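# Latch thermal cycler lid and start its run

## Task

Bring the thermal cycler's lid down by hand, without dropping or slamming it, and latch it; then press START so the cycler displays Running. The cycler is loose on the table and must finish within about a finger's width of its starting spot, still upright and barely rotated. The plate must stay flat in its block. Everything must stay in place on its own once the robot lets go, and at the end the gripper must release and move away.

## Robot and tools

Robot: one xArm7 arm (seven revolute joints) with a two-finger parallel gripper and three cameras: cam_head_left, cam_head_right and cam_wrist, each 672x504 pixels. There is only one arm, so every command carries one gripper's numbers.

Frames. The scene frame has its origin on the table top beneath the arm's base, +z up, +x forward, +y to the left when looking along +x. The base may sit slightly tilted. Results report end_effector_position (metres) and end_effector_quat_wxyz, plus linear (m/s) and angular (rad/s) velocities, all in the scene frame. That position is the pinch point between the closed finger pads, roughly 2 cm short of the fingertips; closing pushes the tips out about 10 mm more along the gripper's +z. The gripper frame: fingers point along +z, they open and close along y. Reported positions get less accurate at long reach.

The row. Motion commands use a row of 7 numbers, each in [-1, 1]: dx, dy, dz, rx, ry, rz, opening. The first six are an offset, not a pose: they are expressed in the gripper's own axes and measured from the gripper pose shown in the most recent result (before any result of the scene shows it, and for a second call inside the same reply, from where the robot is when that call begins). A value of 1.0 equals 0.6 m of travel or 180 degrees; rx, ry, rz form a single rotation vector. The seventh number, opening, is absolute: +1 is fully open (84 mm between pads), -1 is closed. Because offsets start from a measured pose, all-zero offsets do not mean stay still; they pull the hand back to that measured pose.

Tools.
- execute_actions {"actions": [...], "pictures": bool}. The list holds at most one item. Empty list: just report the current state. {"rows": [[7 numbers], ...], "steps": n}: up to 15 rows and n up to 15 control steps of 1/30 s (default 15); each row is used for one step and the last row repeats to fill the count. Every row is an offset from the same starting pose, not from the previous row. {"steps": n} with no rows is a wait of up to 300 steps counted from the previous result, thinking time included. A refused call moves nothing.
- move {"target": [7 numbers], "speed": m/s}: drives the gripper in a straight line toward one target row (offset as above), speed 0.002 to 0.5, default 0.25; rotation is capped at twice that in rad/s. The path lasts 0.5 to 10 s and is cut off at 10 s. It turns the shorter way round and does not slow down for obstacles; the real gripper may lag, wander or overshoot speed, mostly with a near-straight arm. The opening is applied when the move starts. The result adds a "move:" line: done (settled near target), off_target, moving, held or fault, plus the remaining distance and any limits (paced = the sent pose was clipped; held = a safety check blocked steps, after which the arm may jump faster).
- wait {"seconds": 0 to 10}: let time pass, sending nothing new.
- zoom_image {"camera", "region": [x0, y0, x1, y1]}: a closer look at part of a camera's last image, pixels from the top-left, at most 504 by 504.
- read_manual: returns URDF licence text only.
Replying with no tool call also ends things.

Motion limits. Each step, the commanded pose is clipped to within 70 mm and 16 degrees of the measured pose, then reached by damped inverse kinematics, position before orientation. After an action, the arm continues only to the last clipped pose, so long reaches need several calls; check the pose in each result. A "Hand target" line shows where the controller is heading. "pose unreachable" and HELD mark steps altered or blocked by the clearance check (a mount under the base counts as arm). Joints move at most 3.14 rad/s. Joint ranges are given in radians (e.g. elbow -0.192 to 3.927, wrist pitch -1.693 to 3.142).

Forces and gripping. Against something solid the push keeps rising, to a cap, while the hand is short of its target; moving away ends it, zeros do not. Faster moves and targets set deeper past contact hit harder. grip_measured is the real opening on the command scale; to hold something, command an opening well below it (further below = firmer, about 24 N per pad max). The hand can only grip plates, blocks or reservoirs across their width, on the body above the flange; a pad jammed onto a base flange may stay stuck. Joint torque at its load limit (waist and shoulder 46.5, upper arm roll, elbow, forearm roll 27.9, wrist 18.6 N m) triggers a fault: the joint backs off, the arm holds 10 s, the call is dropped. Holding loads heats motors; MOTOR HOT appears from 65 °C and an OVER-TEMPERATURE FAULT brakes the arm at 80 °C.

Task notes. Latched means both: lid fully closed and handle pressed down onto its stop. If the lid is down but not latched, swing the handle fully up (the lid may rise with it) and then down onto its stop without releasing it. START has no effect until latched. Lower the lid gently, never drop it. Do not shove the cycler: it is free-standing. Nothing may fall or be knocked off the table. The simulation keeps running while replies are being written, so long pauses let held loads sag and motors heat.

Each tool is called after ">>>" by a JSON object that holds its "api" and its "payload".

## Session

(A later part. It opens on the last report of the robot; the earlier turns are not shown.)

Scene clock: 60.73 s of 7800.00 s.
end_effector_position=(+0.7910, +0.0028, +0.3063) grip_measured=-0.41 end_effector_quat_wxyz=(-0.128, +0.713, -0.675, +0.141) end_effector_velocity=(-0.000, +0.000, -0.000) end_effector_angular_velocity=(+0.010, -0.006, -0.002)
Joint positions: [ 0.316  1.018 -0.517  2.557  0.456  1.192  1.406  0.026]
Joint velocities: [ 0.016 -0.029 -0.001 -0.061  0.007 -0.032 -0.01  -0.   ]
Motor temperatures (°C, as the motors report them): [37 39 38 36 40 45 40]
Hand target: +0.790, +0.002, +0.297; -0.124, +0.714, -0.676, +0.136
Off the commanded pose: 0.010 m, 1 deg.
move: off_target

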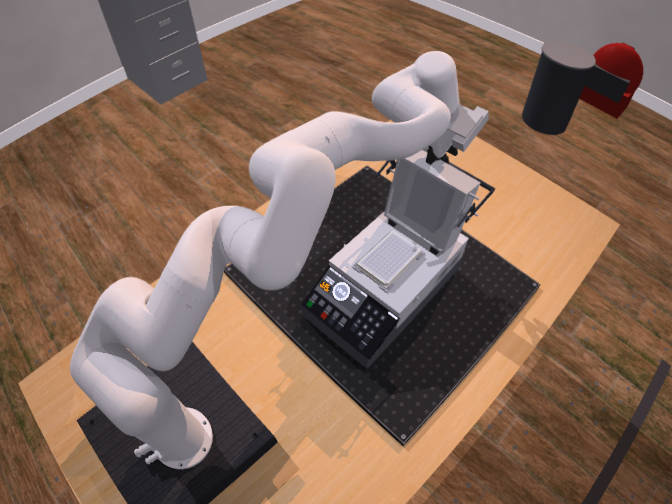

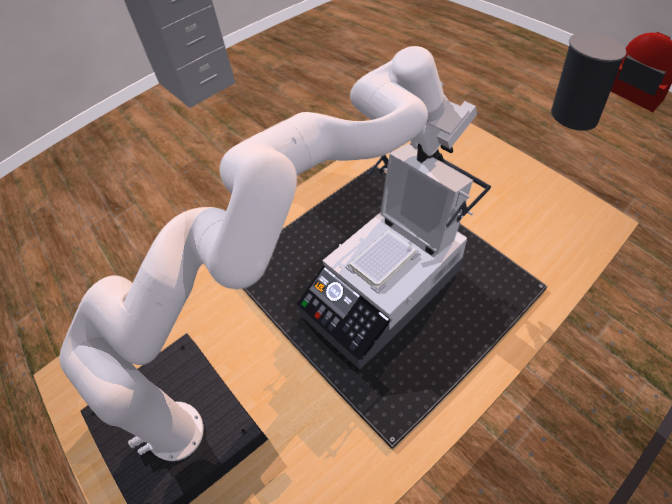

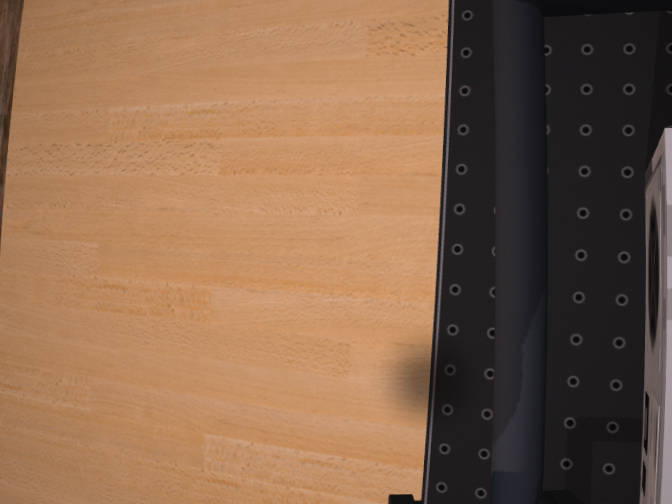

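>>> {"api": "move", "payload": {"target": [0,0.012,0.012,0,0,0,-0.6], "speed": 0.02}}

>>> {"api": "move", "payload": {"target": [0,0,0.005,0,0,0,-1], "speed": 0.02}}

>>> {"api": "zoom_image", "payload": {"camera": "cam_head_right", "region": [370, 90, 500, 220]}}

Scene clock: 63.27 s of 7800.00 s.
end_effector_position=(+0.7895, +0.0036, +0.3071) grip_measured=-0.63 end_effector_quat_wxyz=(-0.134, +0.713, -0.672, +0.147) end_effector_velocity=(+0.000, +0.001, -0.001) end_effector_angular_velocity=(-0.001, -0.009, +0.002)
Joint positions: [ 0.359  0.955 -0.526  2.424  0.456  1.117  1.381  0.016]
Joint velocities: [ 0.014 -0.02   0.001 -0.045 -0.003 -0.032 -0.008  0.   ]
Motor temperatures (°C, as the motors report them): [37 39 38 36 40 45 40]
Hand target: +0.787, +0.002, +0.297; -0.128, +0.713, -0.675, +0.141
Off the commanded pose: 0.011 m, 1 deg.
move: off_target

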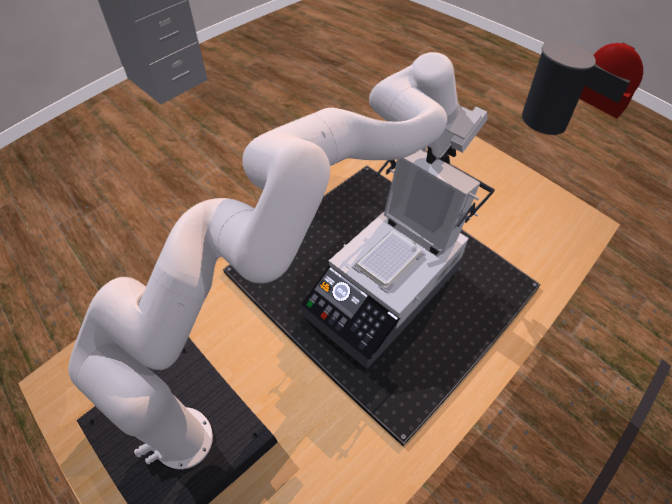

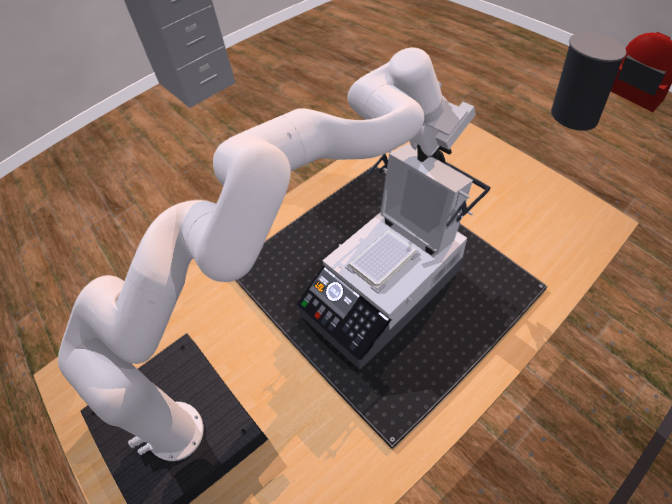

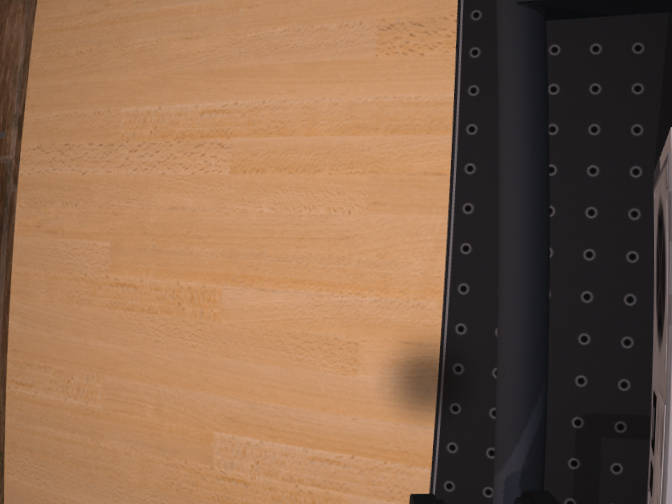

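Scene clock: 63.97 s of 7800.00 s.
end_effector_position=(+0.7908, +0.0040, +0.3055) grip_measured=-1.00 end_effector_quat_wxyz=(-0.135, +0.713, -0.672, +0.148) end_effector_velocity=(-0.000, -0.000, -0.001) end_effector_angular_velocity=(+0.002, +0.002, -0.001)
Joint positions: [ 0.356  0.961 -0.524  2.431  0.456  1.115  1.382  0.   ]
Joint velocities: [-0.001  0.     0.001 -0.     0.001  0.001  0.     0.   ]
Motor temperatures (°C, as the motors report them): [37 39 38 36 40 45 40]
Hand target: +0.791, +0.004, +0.304; -0.134, +0.713, -0.672, +0.147
Off the commanded pose: 0.001 m, 0 deg.
move: done

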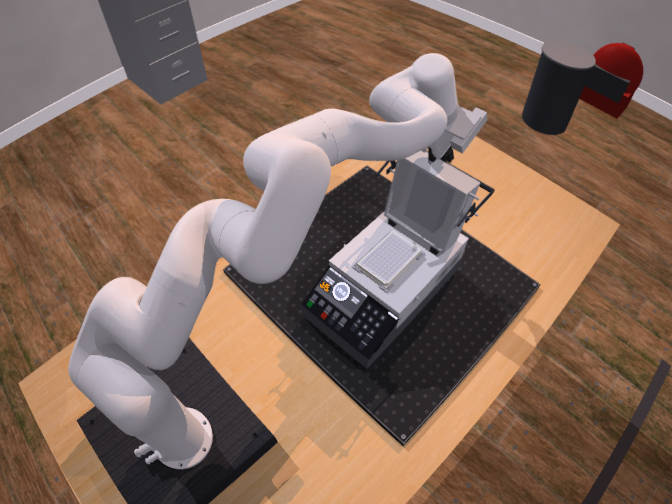

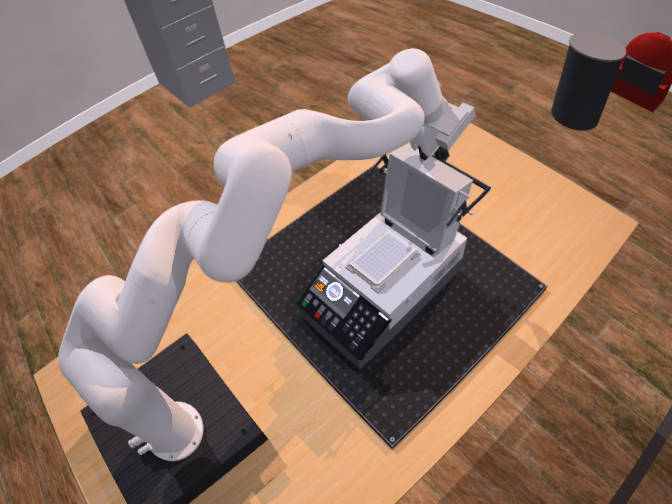

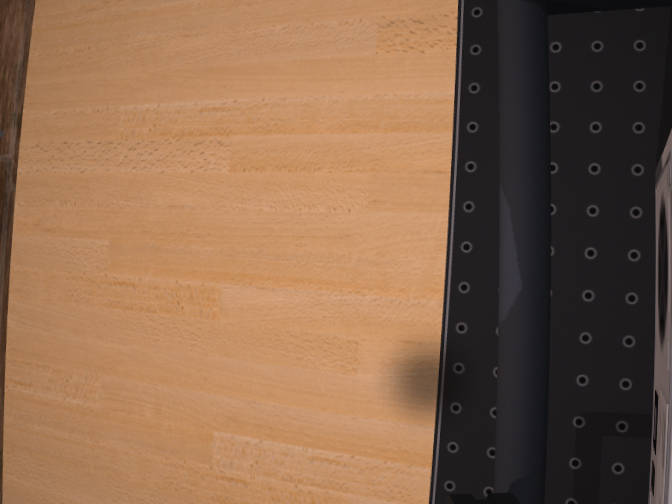

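Region (370, 90, 500, 220) of cam_head_right's 672x504 image, scaled by 3.877, with more detail than that image has.

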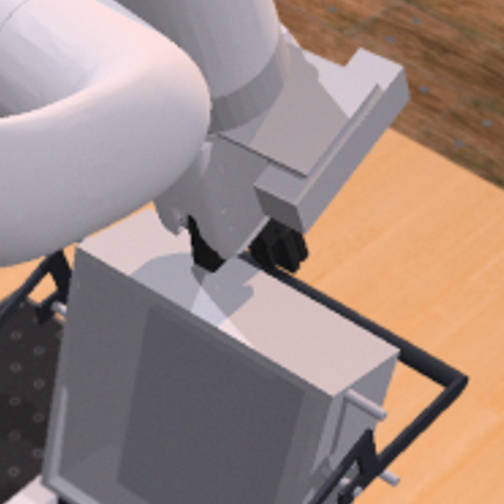

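>>> {"api": "move", "payload": {"target": [0,0.018,-0.02,0,0,0,-0.45], "speed": 0.04}}

>>> {"api": "move", "payload": {"target": [0,0,0.055,0,0,0,-0.45], "speed": 0.03}}

Scene clock: 66.23 s of 7800.00 s.
end_effector_position=(+0.7773, +0.0029, +0.3134) grip_measured=-0.48 end_effector_quat_wxyz=(-0.136, +0.712, -0.672, +0.150) end_effector_velocity=(-0.002, -0.000, +0.001) end_effector_angular_velocity=(-0.001, -0.004, +0.001)
Joint positions: [ 0.416  0.858 -0.543  2.254  0.447  1.051  1.355  0.023]
Joint velocities: [ 0.01  -0.017 -0.001 -0.03  -0.003 -0.016 -0.005  0.   ]
Motor temperatures (°C, as the motors report them): [37 39 38 36 40 45 40]
Hand target: +0.776, +0.003, +0.312; -0.135, +0.713, -0.672, +0.148
Off the commanded pose: 0.002 m, 0 deg.
move: done

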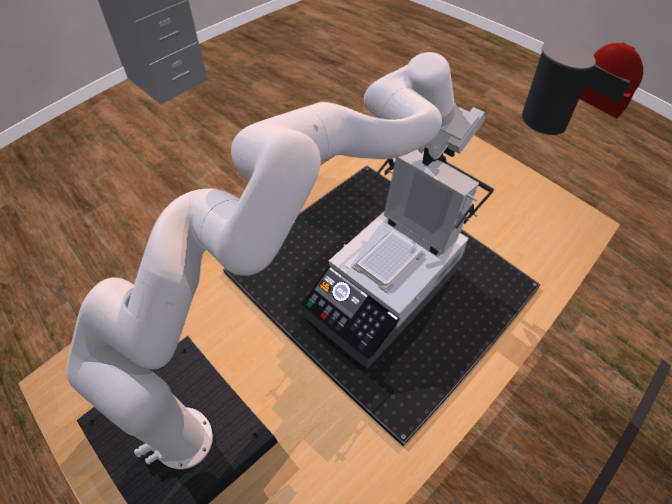

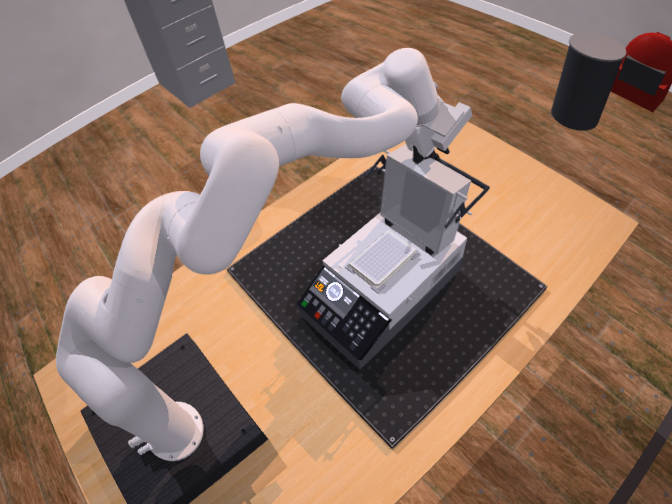

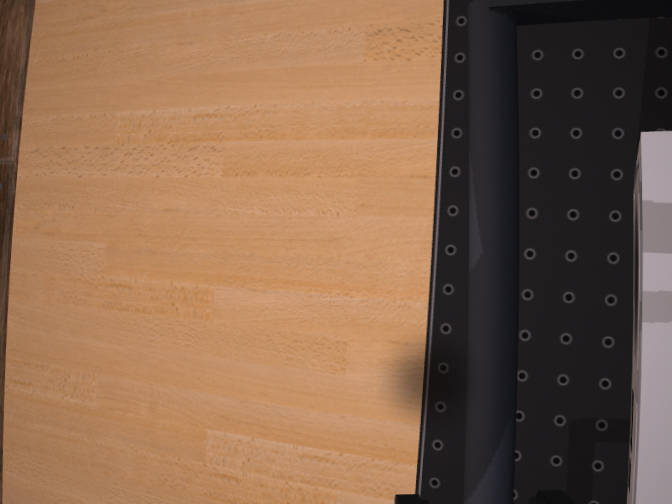

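Scene clock: 67.57 s of 7800.00 s.
end_effector_position=(+0.7937, +0.0066, +0.3091) grip_measured=-0.47 end_effector_quat_wxyz=(-0.151, +0.712, -0.667, +0.161) end_effector_velocity=(+0.002, -0.000, -0.001) end_effector_angular_velocity=(+0.000, -0.001, +0.000)
Joint positions: [ 0.388  0.911 -0.522  2.326  0.458  1.023  1.359  0.024]
Joint velocities: [-0.01   0.01   0.012  0.018 -0.008  0.002  0.005 -0.   ]
Motor temperatures (°C, as the motors report them): [37 39 38 35 40 45 40]
Hand target: +0.790, +0.002, +0.283; -0.136, +0.712, -0.672, +0.149
Off the commanded pose: 0.027 m, 2 deg.
move: off_target

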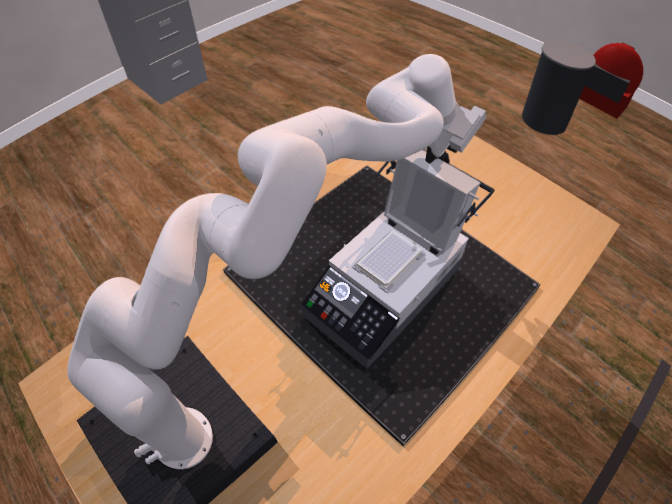

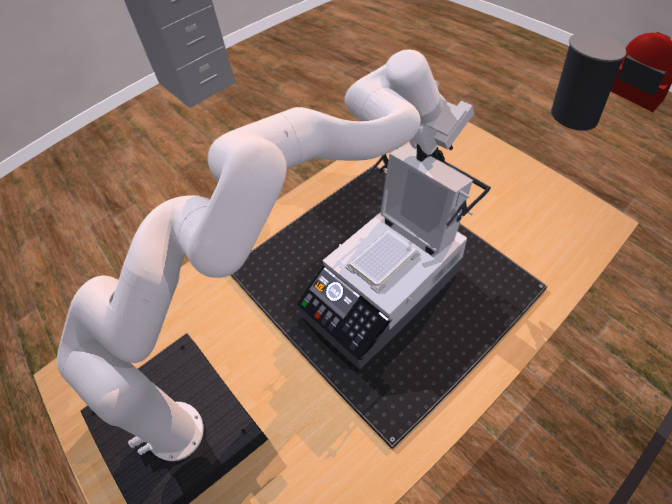

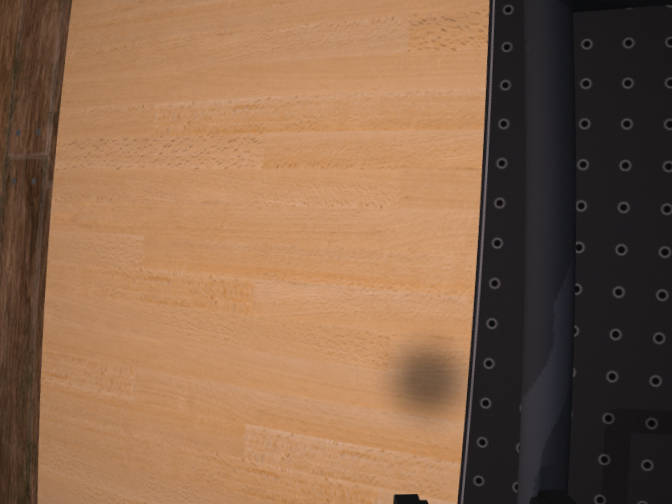

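>>> {"api": "move", "payload": {"target": [0,0,-0.17,0,0,0,-0.45]}}

>>> {"api": "move", "payload": {"target": [0,0,0,0,0,-0.99,-0.45], "speed": 0.5}}

>>> {"api": "move", "payload": {"target": [0.19,0,0.04,0,-0.19,0.0,-0.45]}}

Scene clock: 74.70 s of 7800.00 s.
end_effector_position=(+0.7502, +0.0071, +0.3996) grip_measured=-0.47 end_effector_quat_wxyz=(-0.150, +0.712, -0.667, +0.161) end_effector_velocity=(-0.000, -0.000, +0.013) end_effector_angular_velocity=(-0.002, -0.020, +0.001)
Joint positions: [ 0.459  0.694 -0.562  2.208  0.396  1.126  1.365  0.024]
Joint velocities: [ 0.005 -0.016 -0.004  0.001 -0.004 -0.004  0.     0.   ]
Motor temperatures (°C, as the motors report them): [37 39 38 35 40 45 40]
Hand target: +0.750, +0.007, +0.401; -0.151, +0.712, -0.667, +0.162
Off the commanded pose: 0.002 m, 0 deg.
After step 90, 3.23 s passed at rest.
move: done

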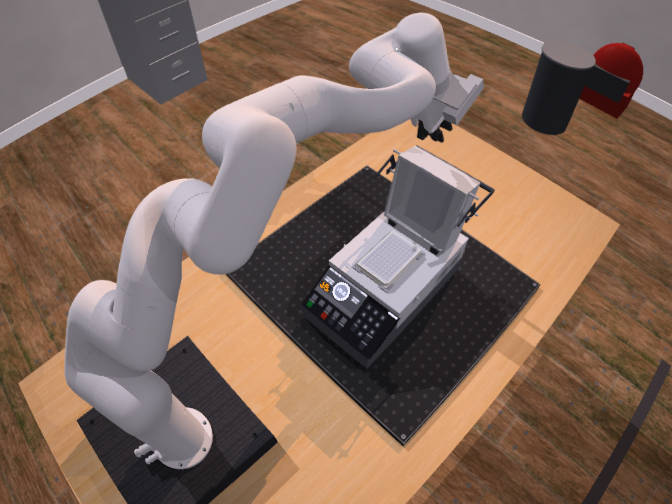

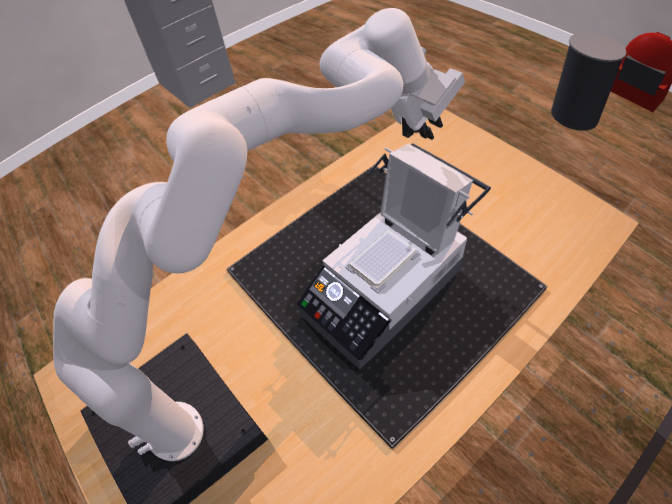

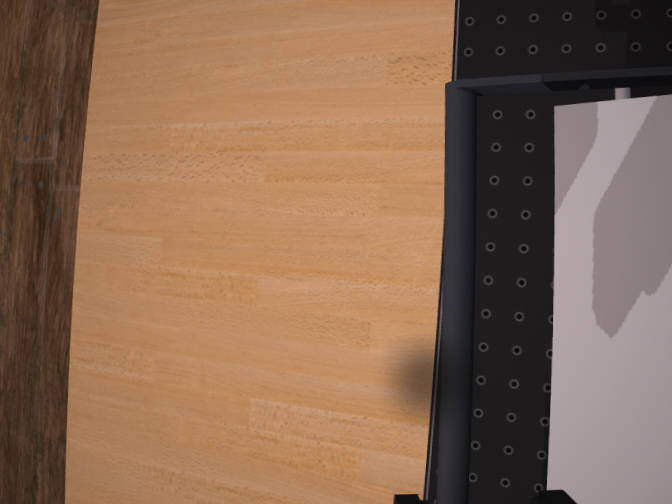

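Scene clock: 78.40 s of 7800.00 s.
end_effector_position=(+0.7501, +0.0070, +0.3998) grip_measured=-0.47 end_effector_quat_wxyz=(+0.158, +0.679, +0.701, +0.153) end_effector_velocity=(-0.001, +0.000, +0.000) end_effector_angular_velocity=(-0.003, +0.002, +0.010)
Joint positions: [ 0.214  0.639 -0.09   2.196  0.039  1.09  -1.603  0.024]
Joint velocities: [-0.002 -0.001  0.003  0.     0.     0.003 -0.011  0.   ]
Motor temperatures (°C, as the motors report them): [37 39 38 36 40 45 40]
Hand target: +0.750, +0.007, +0.400; +0.158, +0.678, +0.701, +0.153
Off the commanded pose: 0.000 m, 0 deg.
move: done

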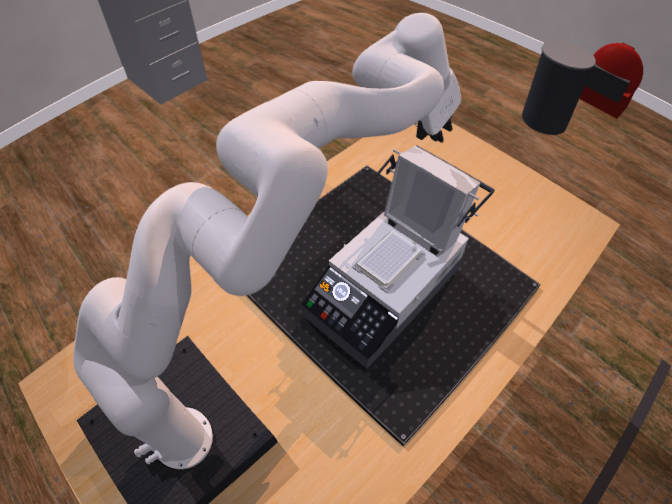

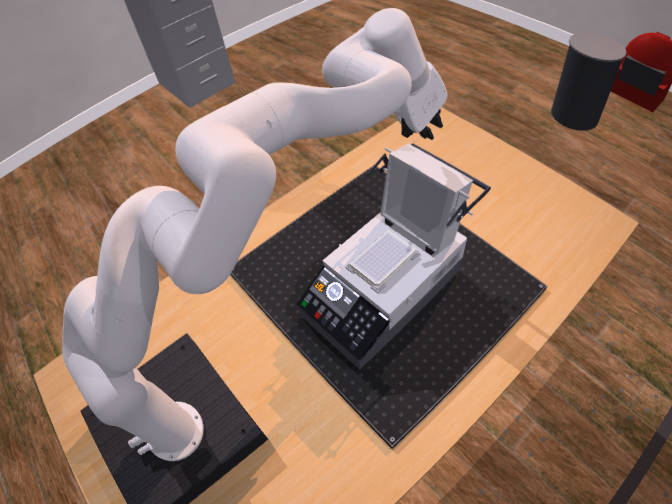

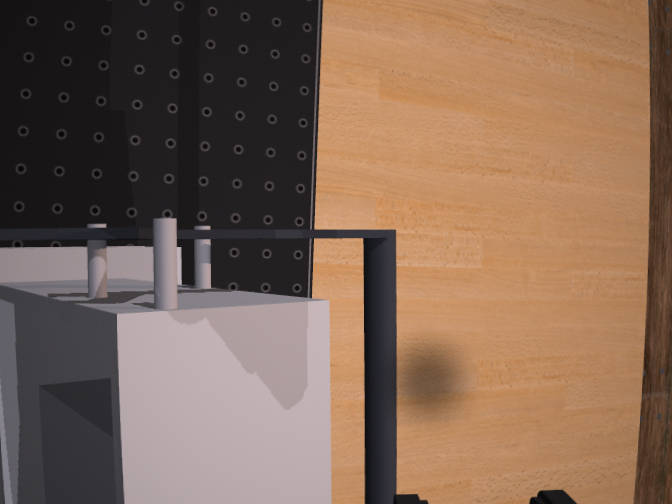

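Scene clock: 80.10 s of 7800.00 s.
end_effector_position=(+0.7563, +0.1201, +0.3755) grip_measured=-0.47 end_effector_quat_wxyz=(+0.374, +0.680, +0.630, -0.021) end_effector_velocity=(-0.001, +0.005, -0.005) end_effector_angular_velocity=(-0.005, +0.006, +0.006)
Joint positions: [ 0.608  1.046 -0.392  2.708 -0.395  1.378 -1.159  0.024]
Joint velocities: [ 0.015  0.014 -0.046  0.006  0.042 -0.001 -0.008  0.   ]
Motor temperatures (°C, as the motors report them): [37 39 38 36 40 45 40]
Hand target: +0.756, +0.121, +0.375; +0.374, +0.680, +0.631, -0.021
Off the commanded pose: 0.001 m, 5 deg.
elbow stopped short: the move would have taken joint 4 (elbow) straighter than the controller allows; a more bent joint 4 avoids this.
move: off_target

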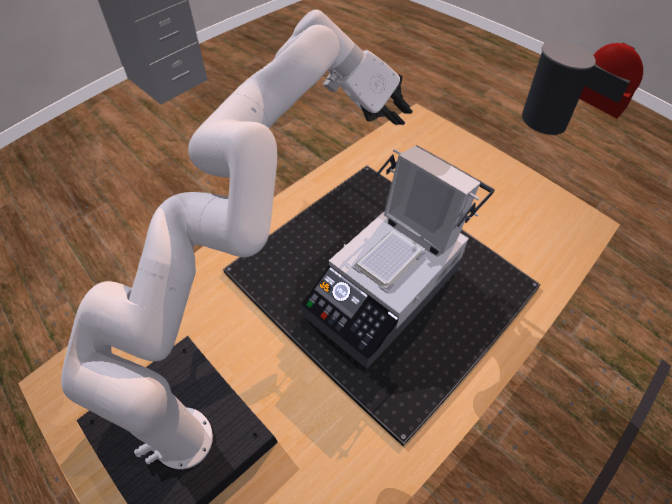

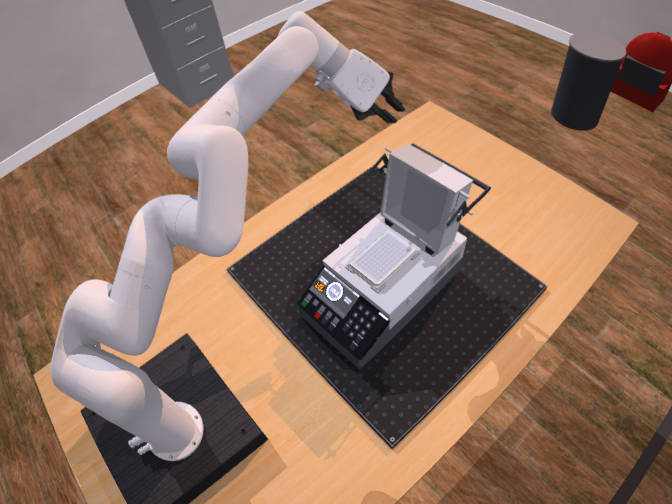

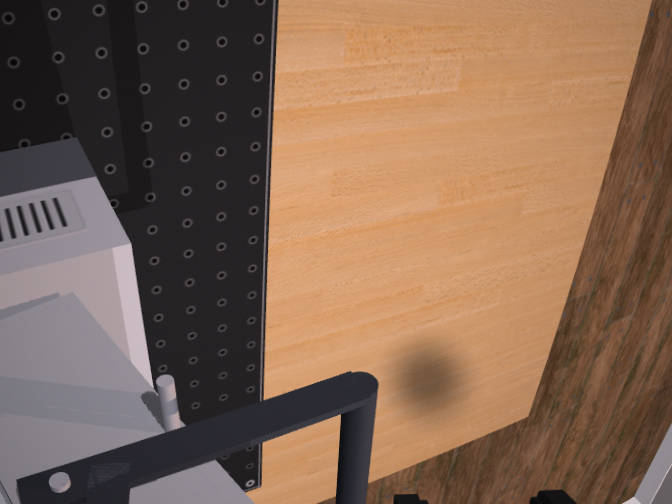

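>>> {"api": "move", "payload": {"target": [0.01,-0.025,0.125,0,0,0,-0.45], "speed": 0.06}}

>>> {"api": "zoom_image", "payload": {"camera": "cam_head_right", "region": [340, 70, 470, 200]}}

Scene clock: 84.57 s of 7800.00 s.
end_effector_position=(+0.7775, +0.0839, +0.3120) grip_measured=-0.47 end_effector_quat_wxyz=(+0.374, +0.680, +0.630, -0.021) end_effector_velocity=(+0.000, -0.000, -0.002) end_effector_angular_velocity=(+0.001, +0.001, +0.001)
Joint positions: [ 0.595  0.98  -0.395  2.4   -0.429  1.133 -1.086  0.024]
Joint velocities: [-0.     0.001  0.    -0.004  0.    -0.005  0.001 -0.   ]
Motor temperatures (°C, as the motors report them): [37 39 38 36 40 45 40]
Hand target: +0.778, +0.084, +0.311; +0.374, +0.680, +0.630, -0.021
Off the commanded pose: 0.001 m, 0 deg.
move: done

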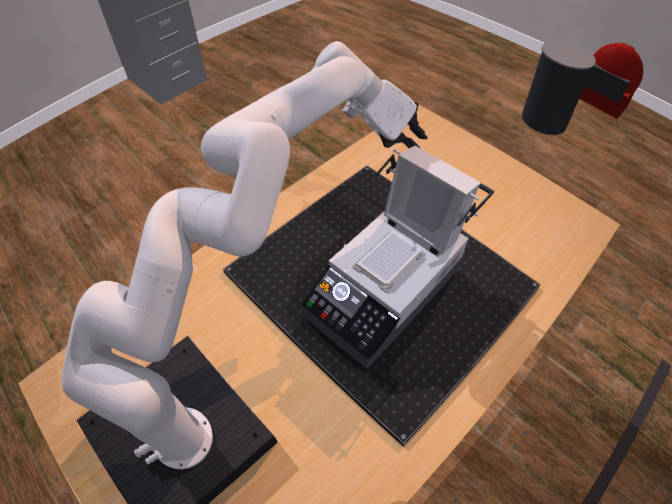

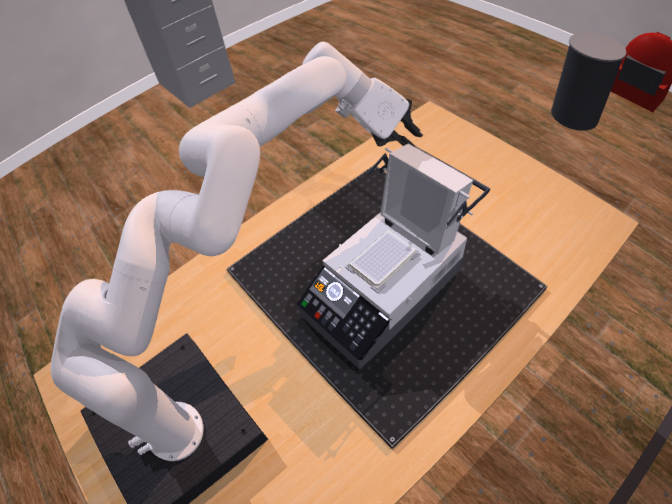

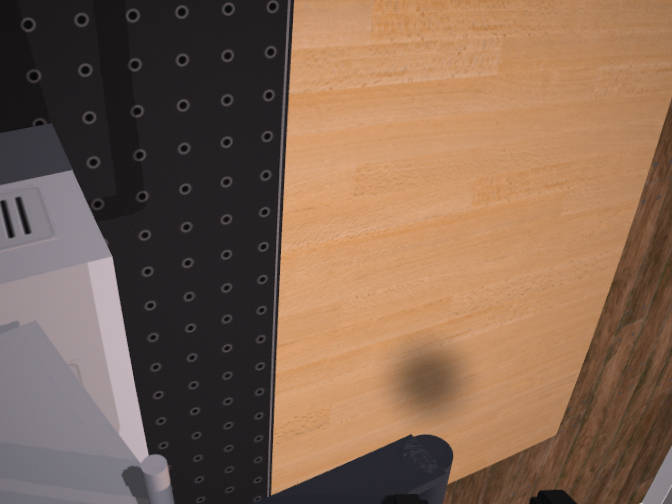

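Region (340, 70, 470, 200) of cam_head_right's 672x504 image, scaled by 3.877, with more detail than that image has.

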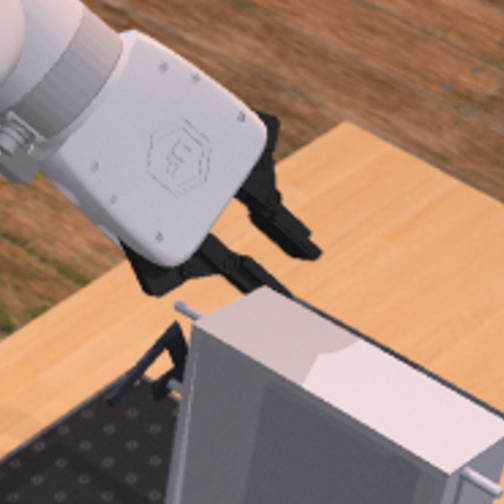

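>>> {"api": "move", "payload": {"target": [-0.005,-0.02,0,0,0,0,-0.4], "speed": 0.03}}

>>> {"api": "move", "payload": {"target": [0,0,0.06,0,0,0,-0.4], "speed": 0.03}}

>>> {"api": "zoom_image", "payload": {"camera": "cam_head_right", "region": [340, 70, 470, 200]}}

Scene clock: 86.93 s of 7800.00 s.
end_effector_position=(+0.7666, +0.0806, +0.3078) grip_measured=-0.42 end_effector_quat_wxyz=(+0.374, +0.680, +0.630, -0.021) end_effector_velocity=(-0.002, -0.000, -0.003) end_effector_angular_velocity=(-0.001, +0.001, +0.002)
Joint positions: [ 0.63   0.893 -0.407  2.231 -0.459  1.064 -1.047  0.026]
Joint velocities: [ 0.005 -0.011 -0.002 -0.027 -0.005 -0.014  0.006  0.   ]
Motor temperatures (°C, as the motors report them): [37 39 38 36 40 45 40]
Hand target: +0.766, +0.081, +0.308; +0.374, +0.680, +0.630, -0.021
Off the commanded pose: 0.000 m, 0 deg.
move: done

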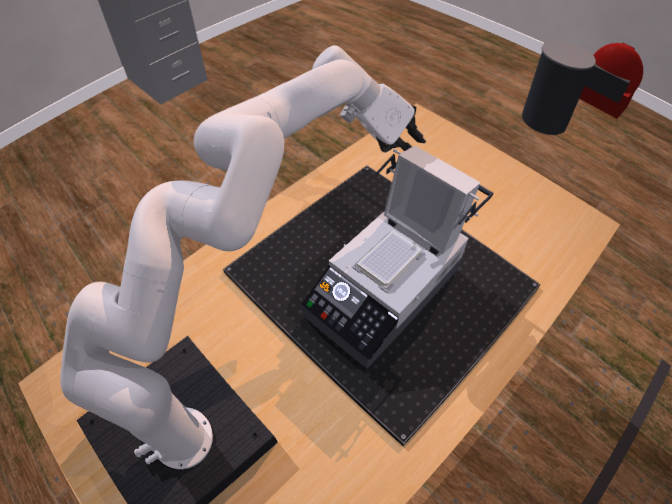

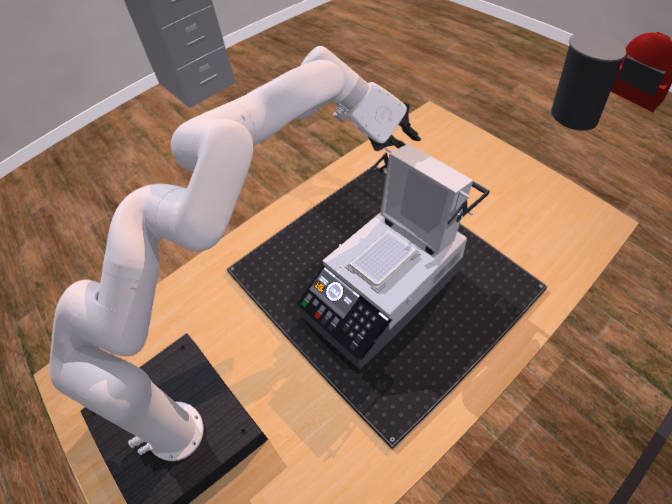

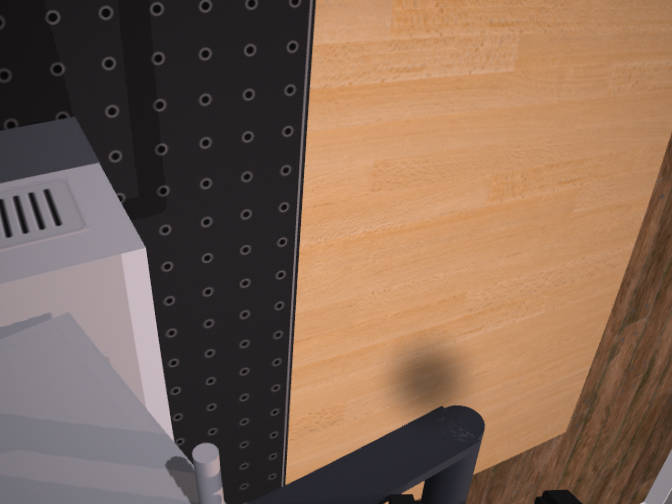

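Scene clock: 88.37 s of 7800.00 s.
end_effector_position=(+0.7820, +0.0633, +0.2829) grip_measured=-0.41 end_effector_quat_wxyz=(+0.374, +0.680, +0.631, -0.020) end_effector_velocity=(+0.003, -0.002, -0.001) end_effector_angular_velocity=(-0.001, -0.005, +0.002)
Joint positions: [ 0.581  0.962 -0.4    2.283 -0.445  1.028 -1.059  0.026]
Joint velocities: [-0.006  0.008  0.001  0.009 -0.    -0.006 -0.001  0.001]
Motor temperatures (°C, as the motors report them): [37 39 38 36 40 45 40]
Hand target: +0.782, +0.061, +0.282; +0.374, +0.680, +0.630, -0.021
Off the commanded pose: 0.002 m, 0 deg.
move: done

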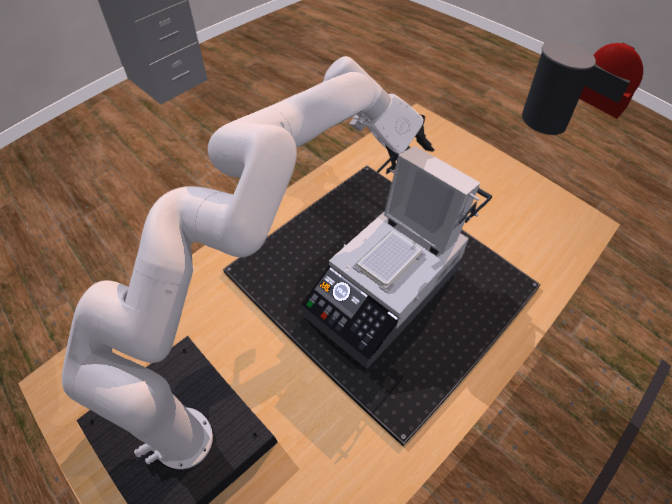

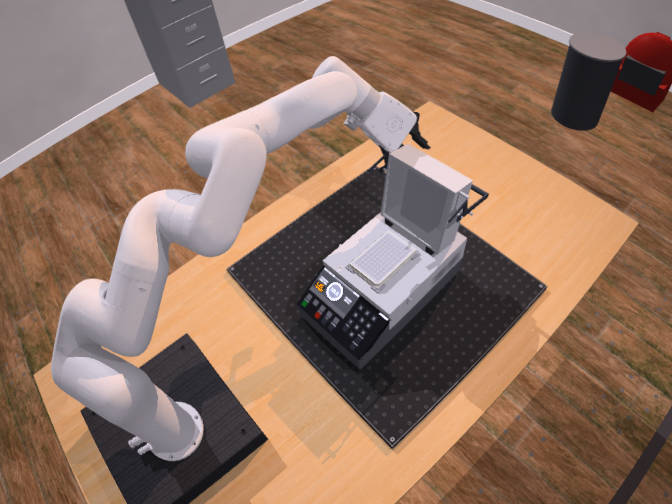

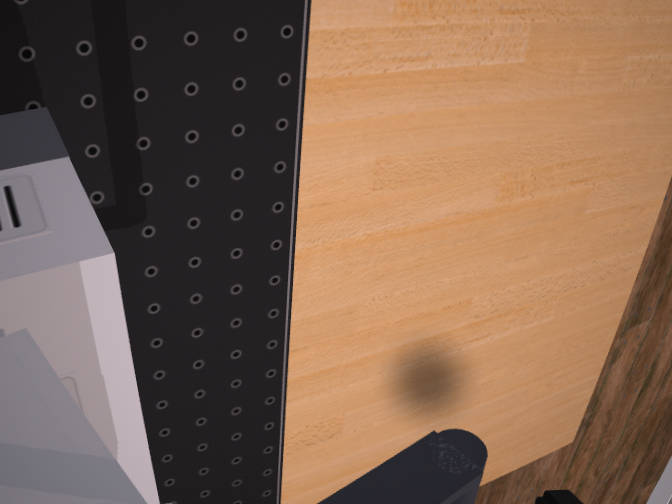

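Region (340, 70, 470, 200) of cam_head_right's 672x504 image, scaled by 3.877, with more detail than that image has.

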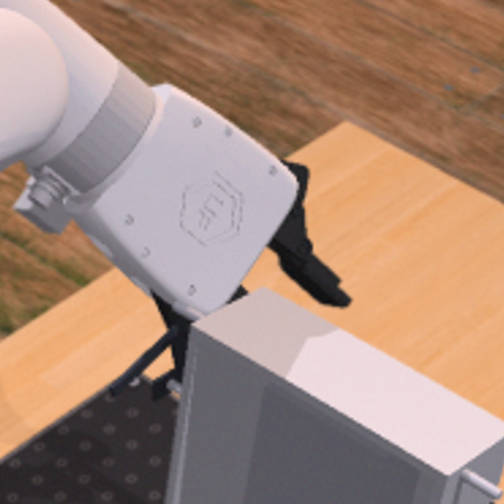

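>>> {"api": "move", "payload": {"target": [0,-0.008,0.012,0,0,0,-0.4], "speed": 0.02}}

>>> {"api": "move", "payload": {"target": [0,0,0,0,0,0,-1], "speed": 0.02}}

Scene clock: 90.30 s of 7800.00 s.
end_effector_position=(+0.7823, +0.0625, +0.2820) grip_measured=-0.40 end_effector_quat_wxyz=(+0.376, +0.679, +0.630, -0.015) end_effector_velocity=(-0.000, +0.001, +0.000) end_effector_angular_velocity=(+0.006, -0.003, +0.001)
Joint positions: [ 0.586  0.947 -0.405  2.249 -0.451  1.    -1.048  0.027]
Joint velocities: [ 0.002 -0.005 -0.    -0.009  0.003 -0.007  0.003  0.   ]
Motor temperatures (°C, as the motors report them): [37 39 38 36 40 45 40]
Hand target: +0.781, +0.059, +0.275; +0.374, +0.680, +0.631, -0.020
Off the commanded pose: 0.008 m, 1 deg.
move: off_target

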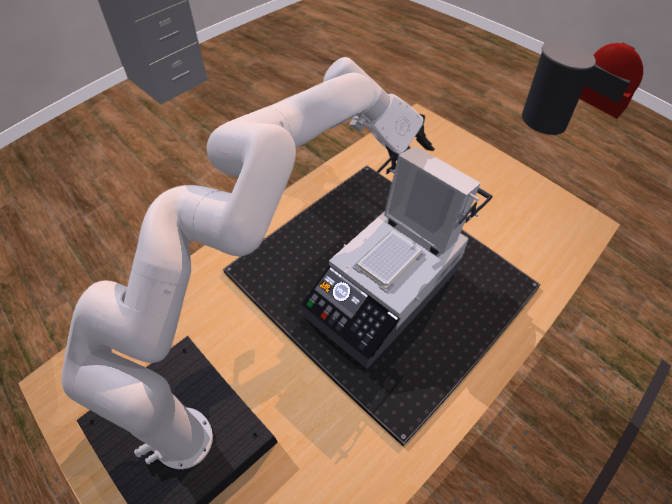

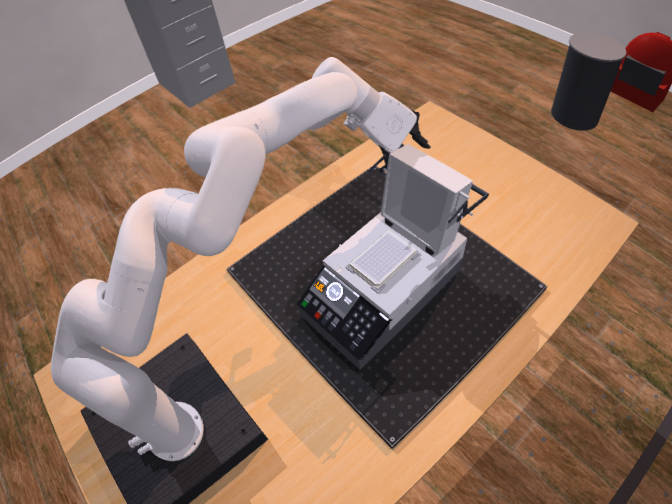

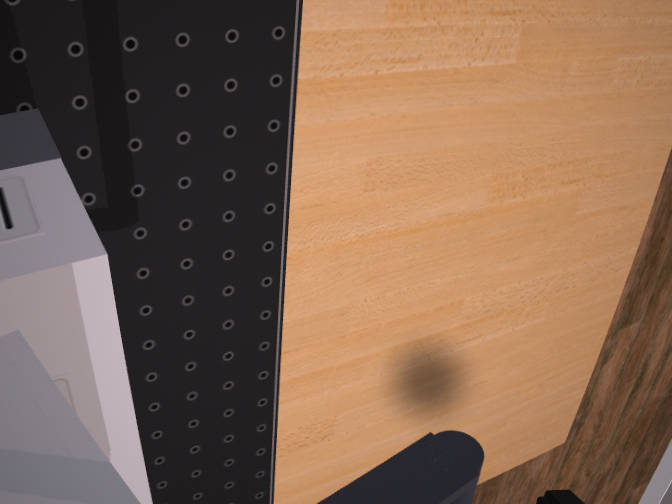

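Scene clock: 90.80 s of 7800.00 s.
end_effector_position=(+0.7824, +0.0627, +0.2825) grip_measured=-0.40 end_effector_quat_wxyz=(+0.376, +0.679, +0.630, -0.015) end_effector_velocity=(+0.000, +0.000, -0.000) end_effector_angular_velocity=(+0.000, -0.001, +0.001)
Joint positions: [ 0.586  0.947 -0.405  2.251 -0.451  1.    -1.048  0.027]
Joint velocities: [ 0.    -0.     0.    -0.001 -0.    -0.002  0.     0.   ]
Motor temperatures (°C, as the motors report them): [37 39 38 36 40 45 40]
Hand target: +0.782, +0.062, +0.282; +0.376, +0.679, +0.630, -0.015
Off the commanded pose: 0.001 m, 0 deg.
move: done

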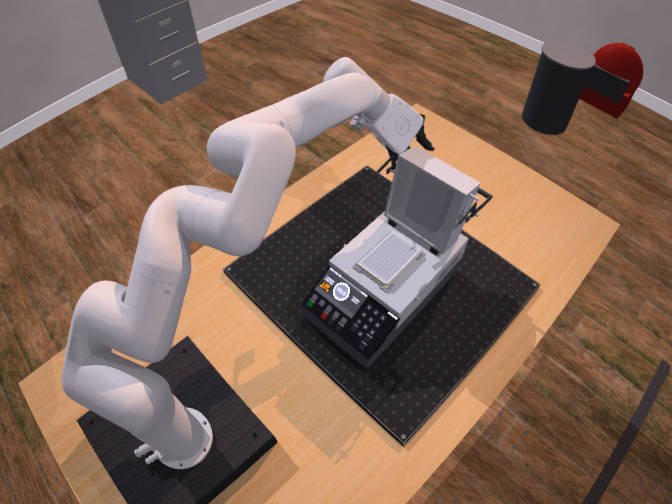

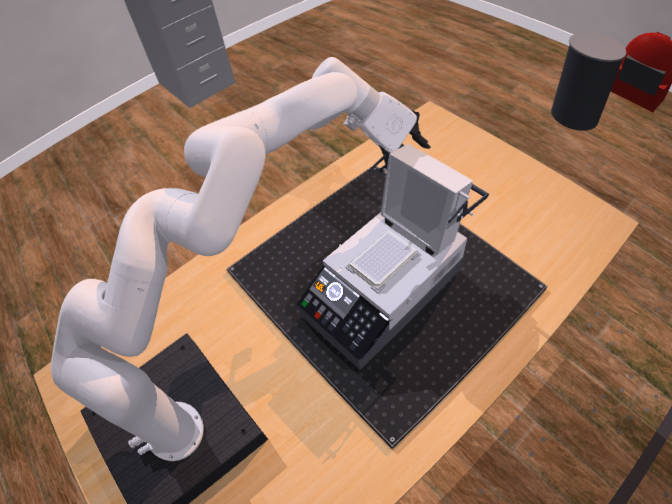

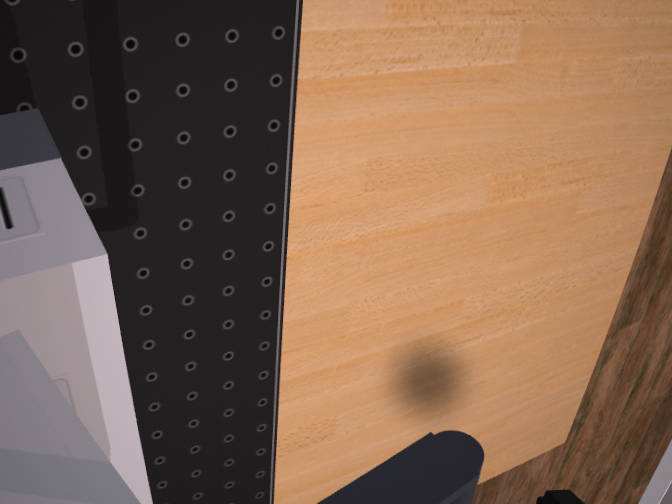

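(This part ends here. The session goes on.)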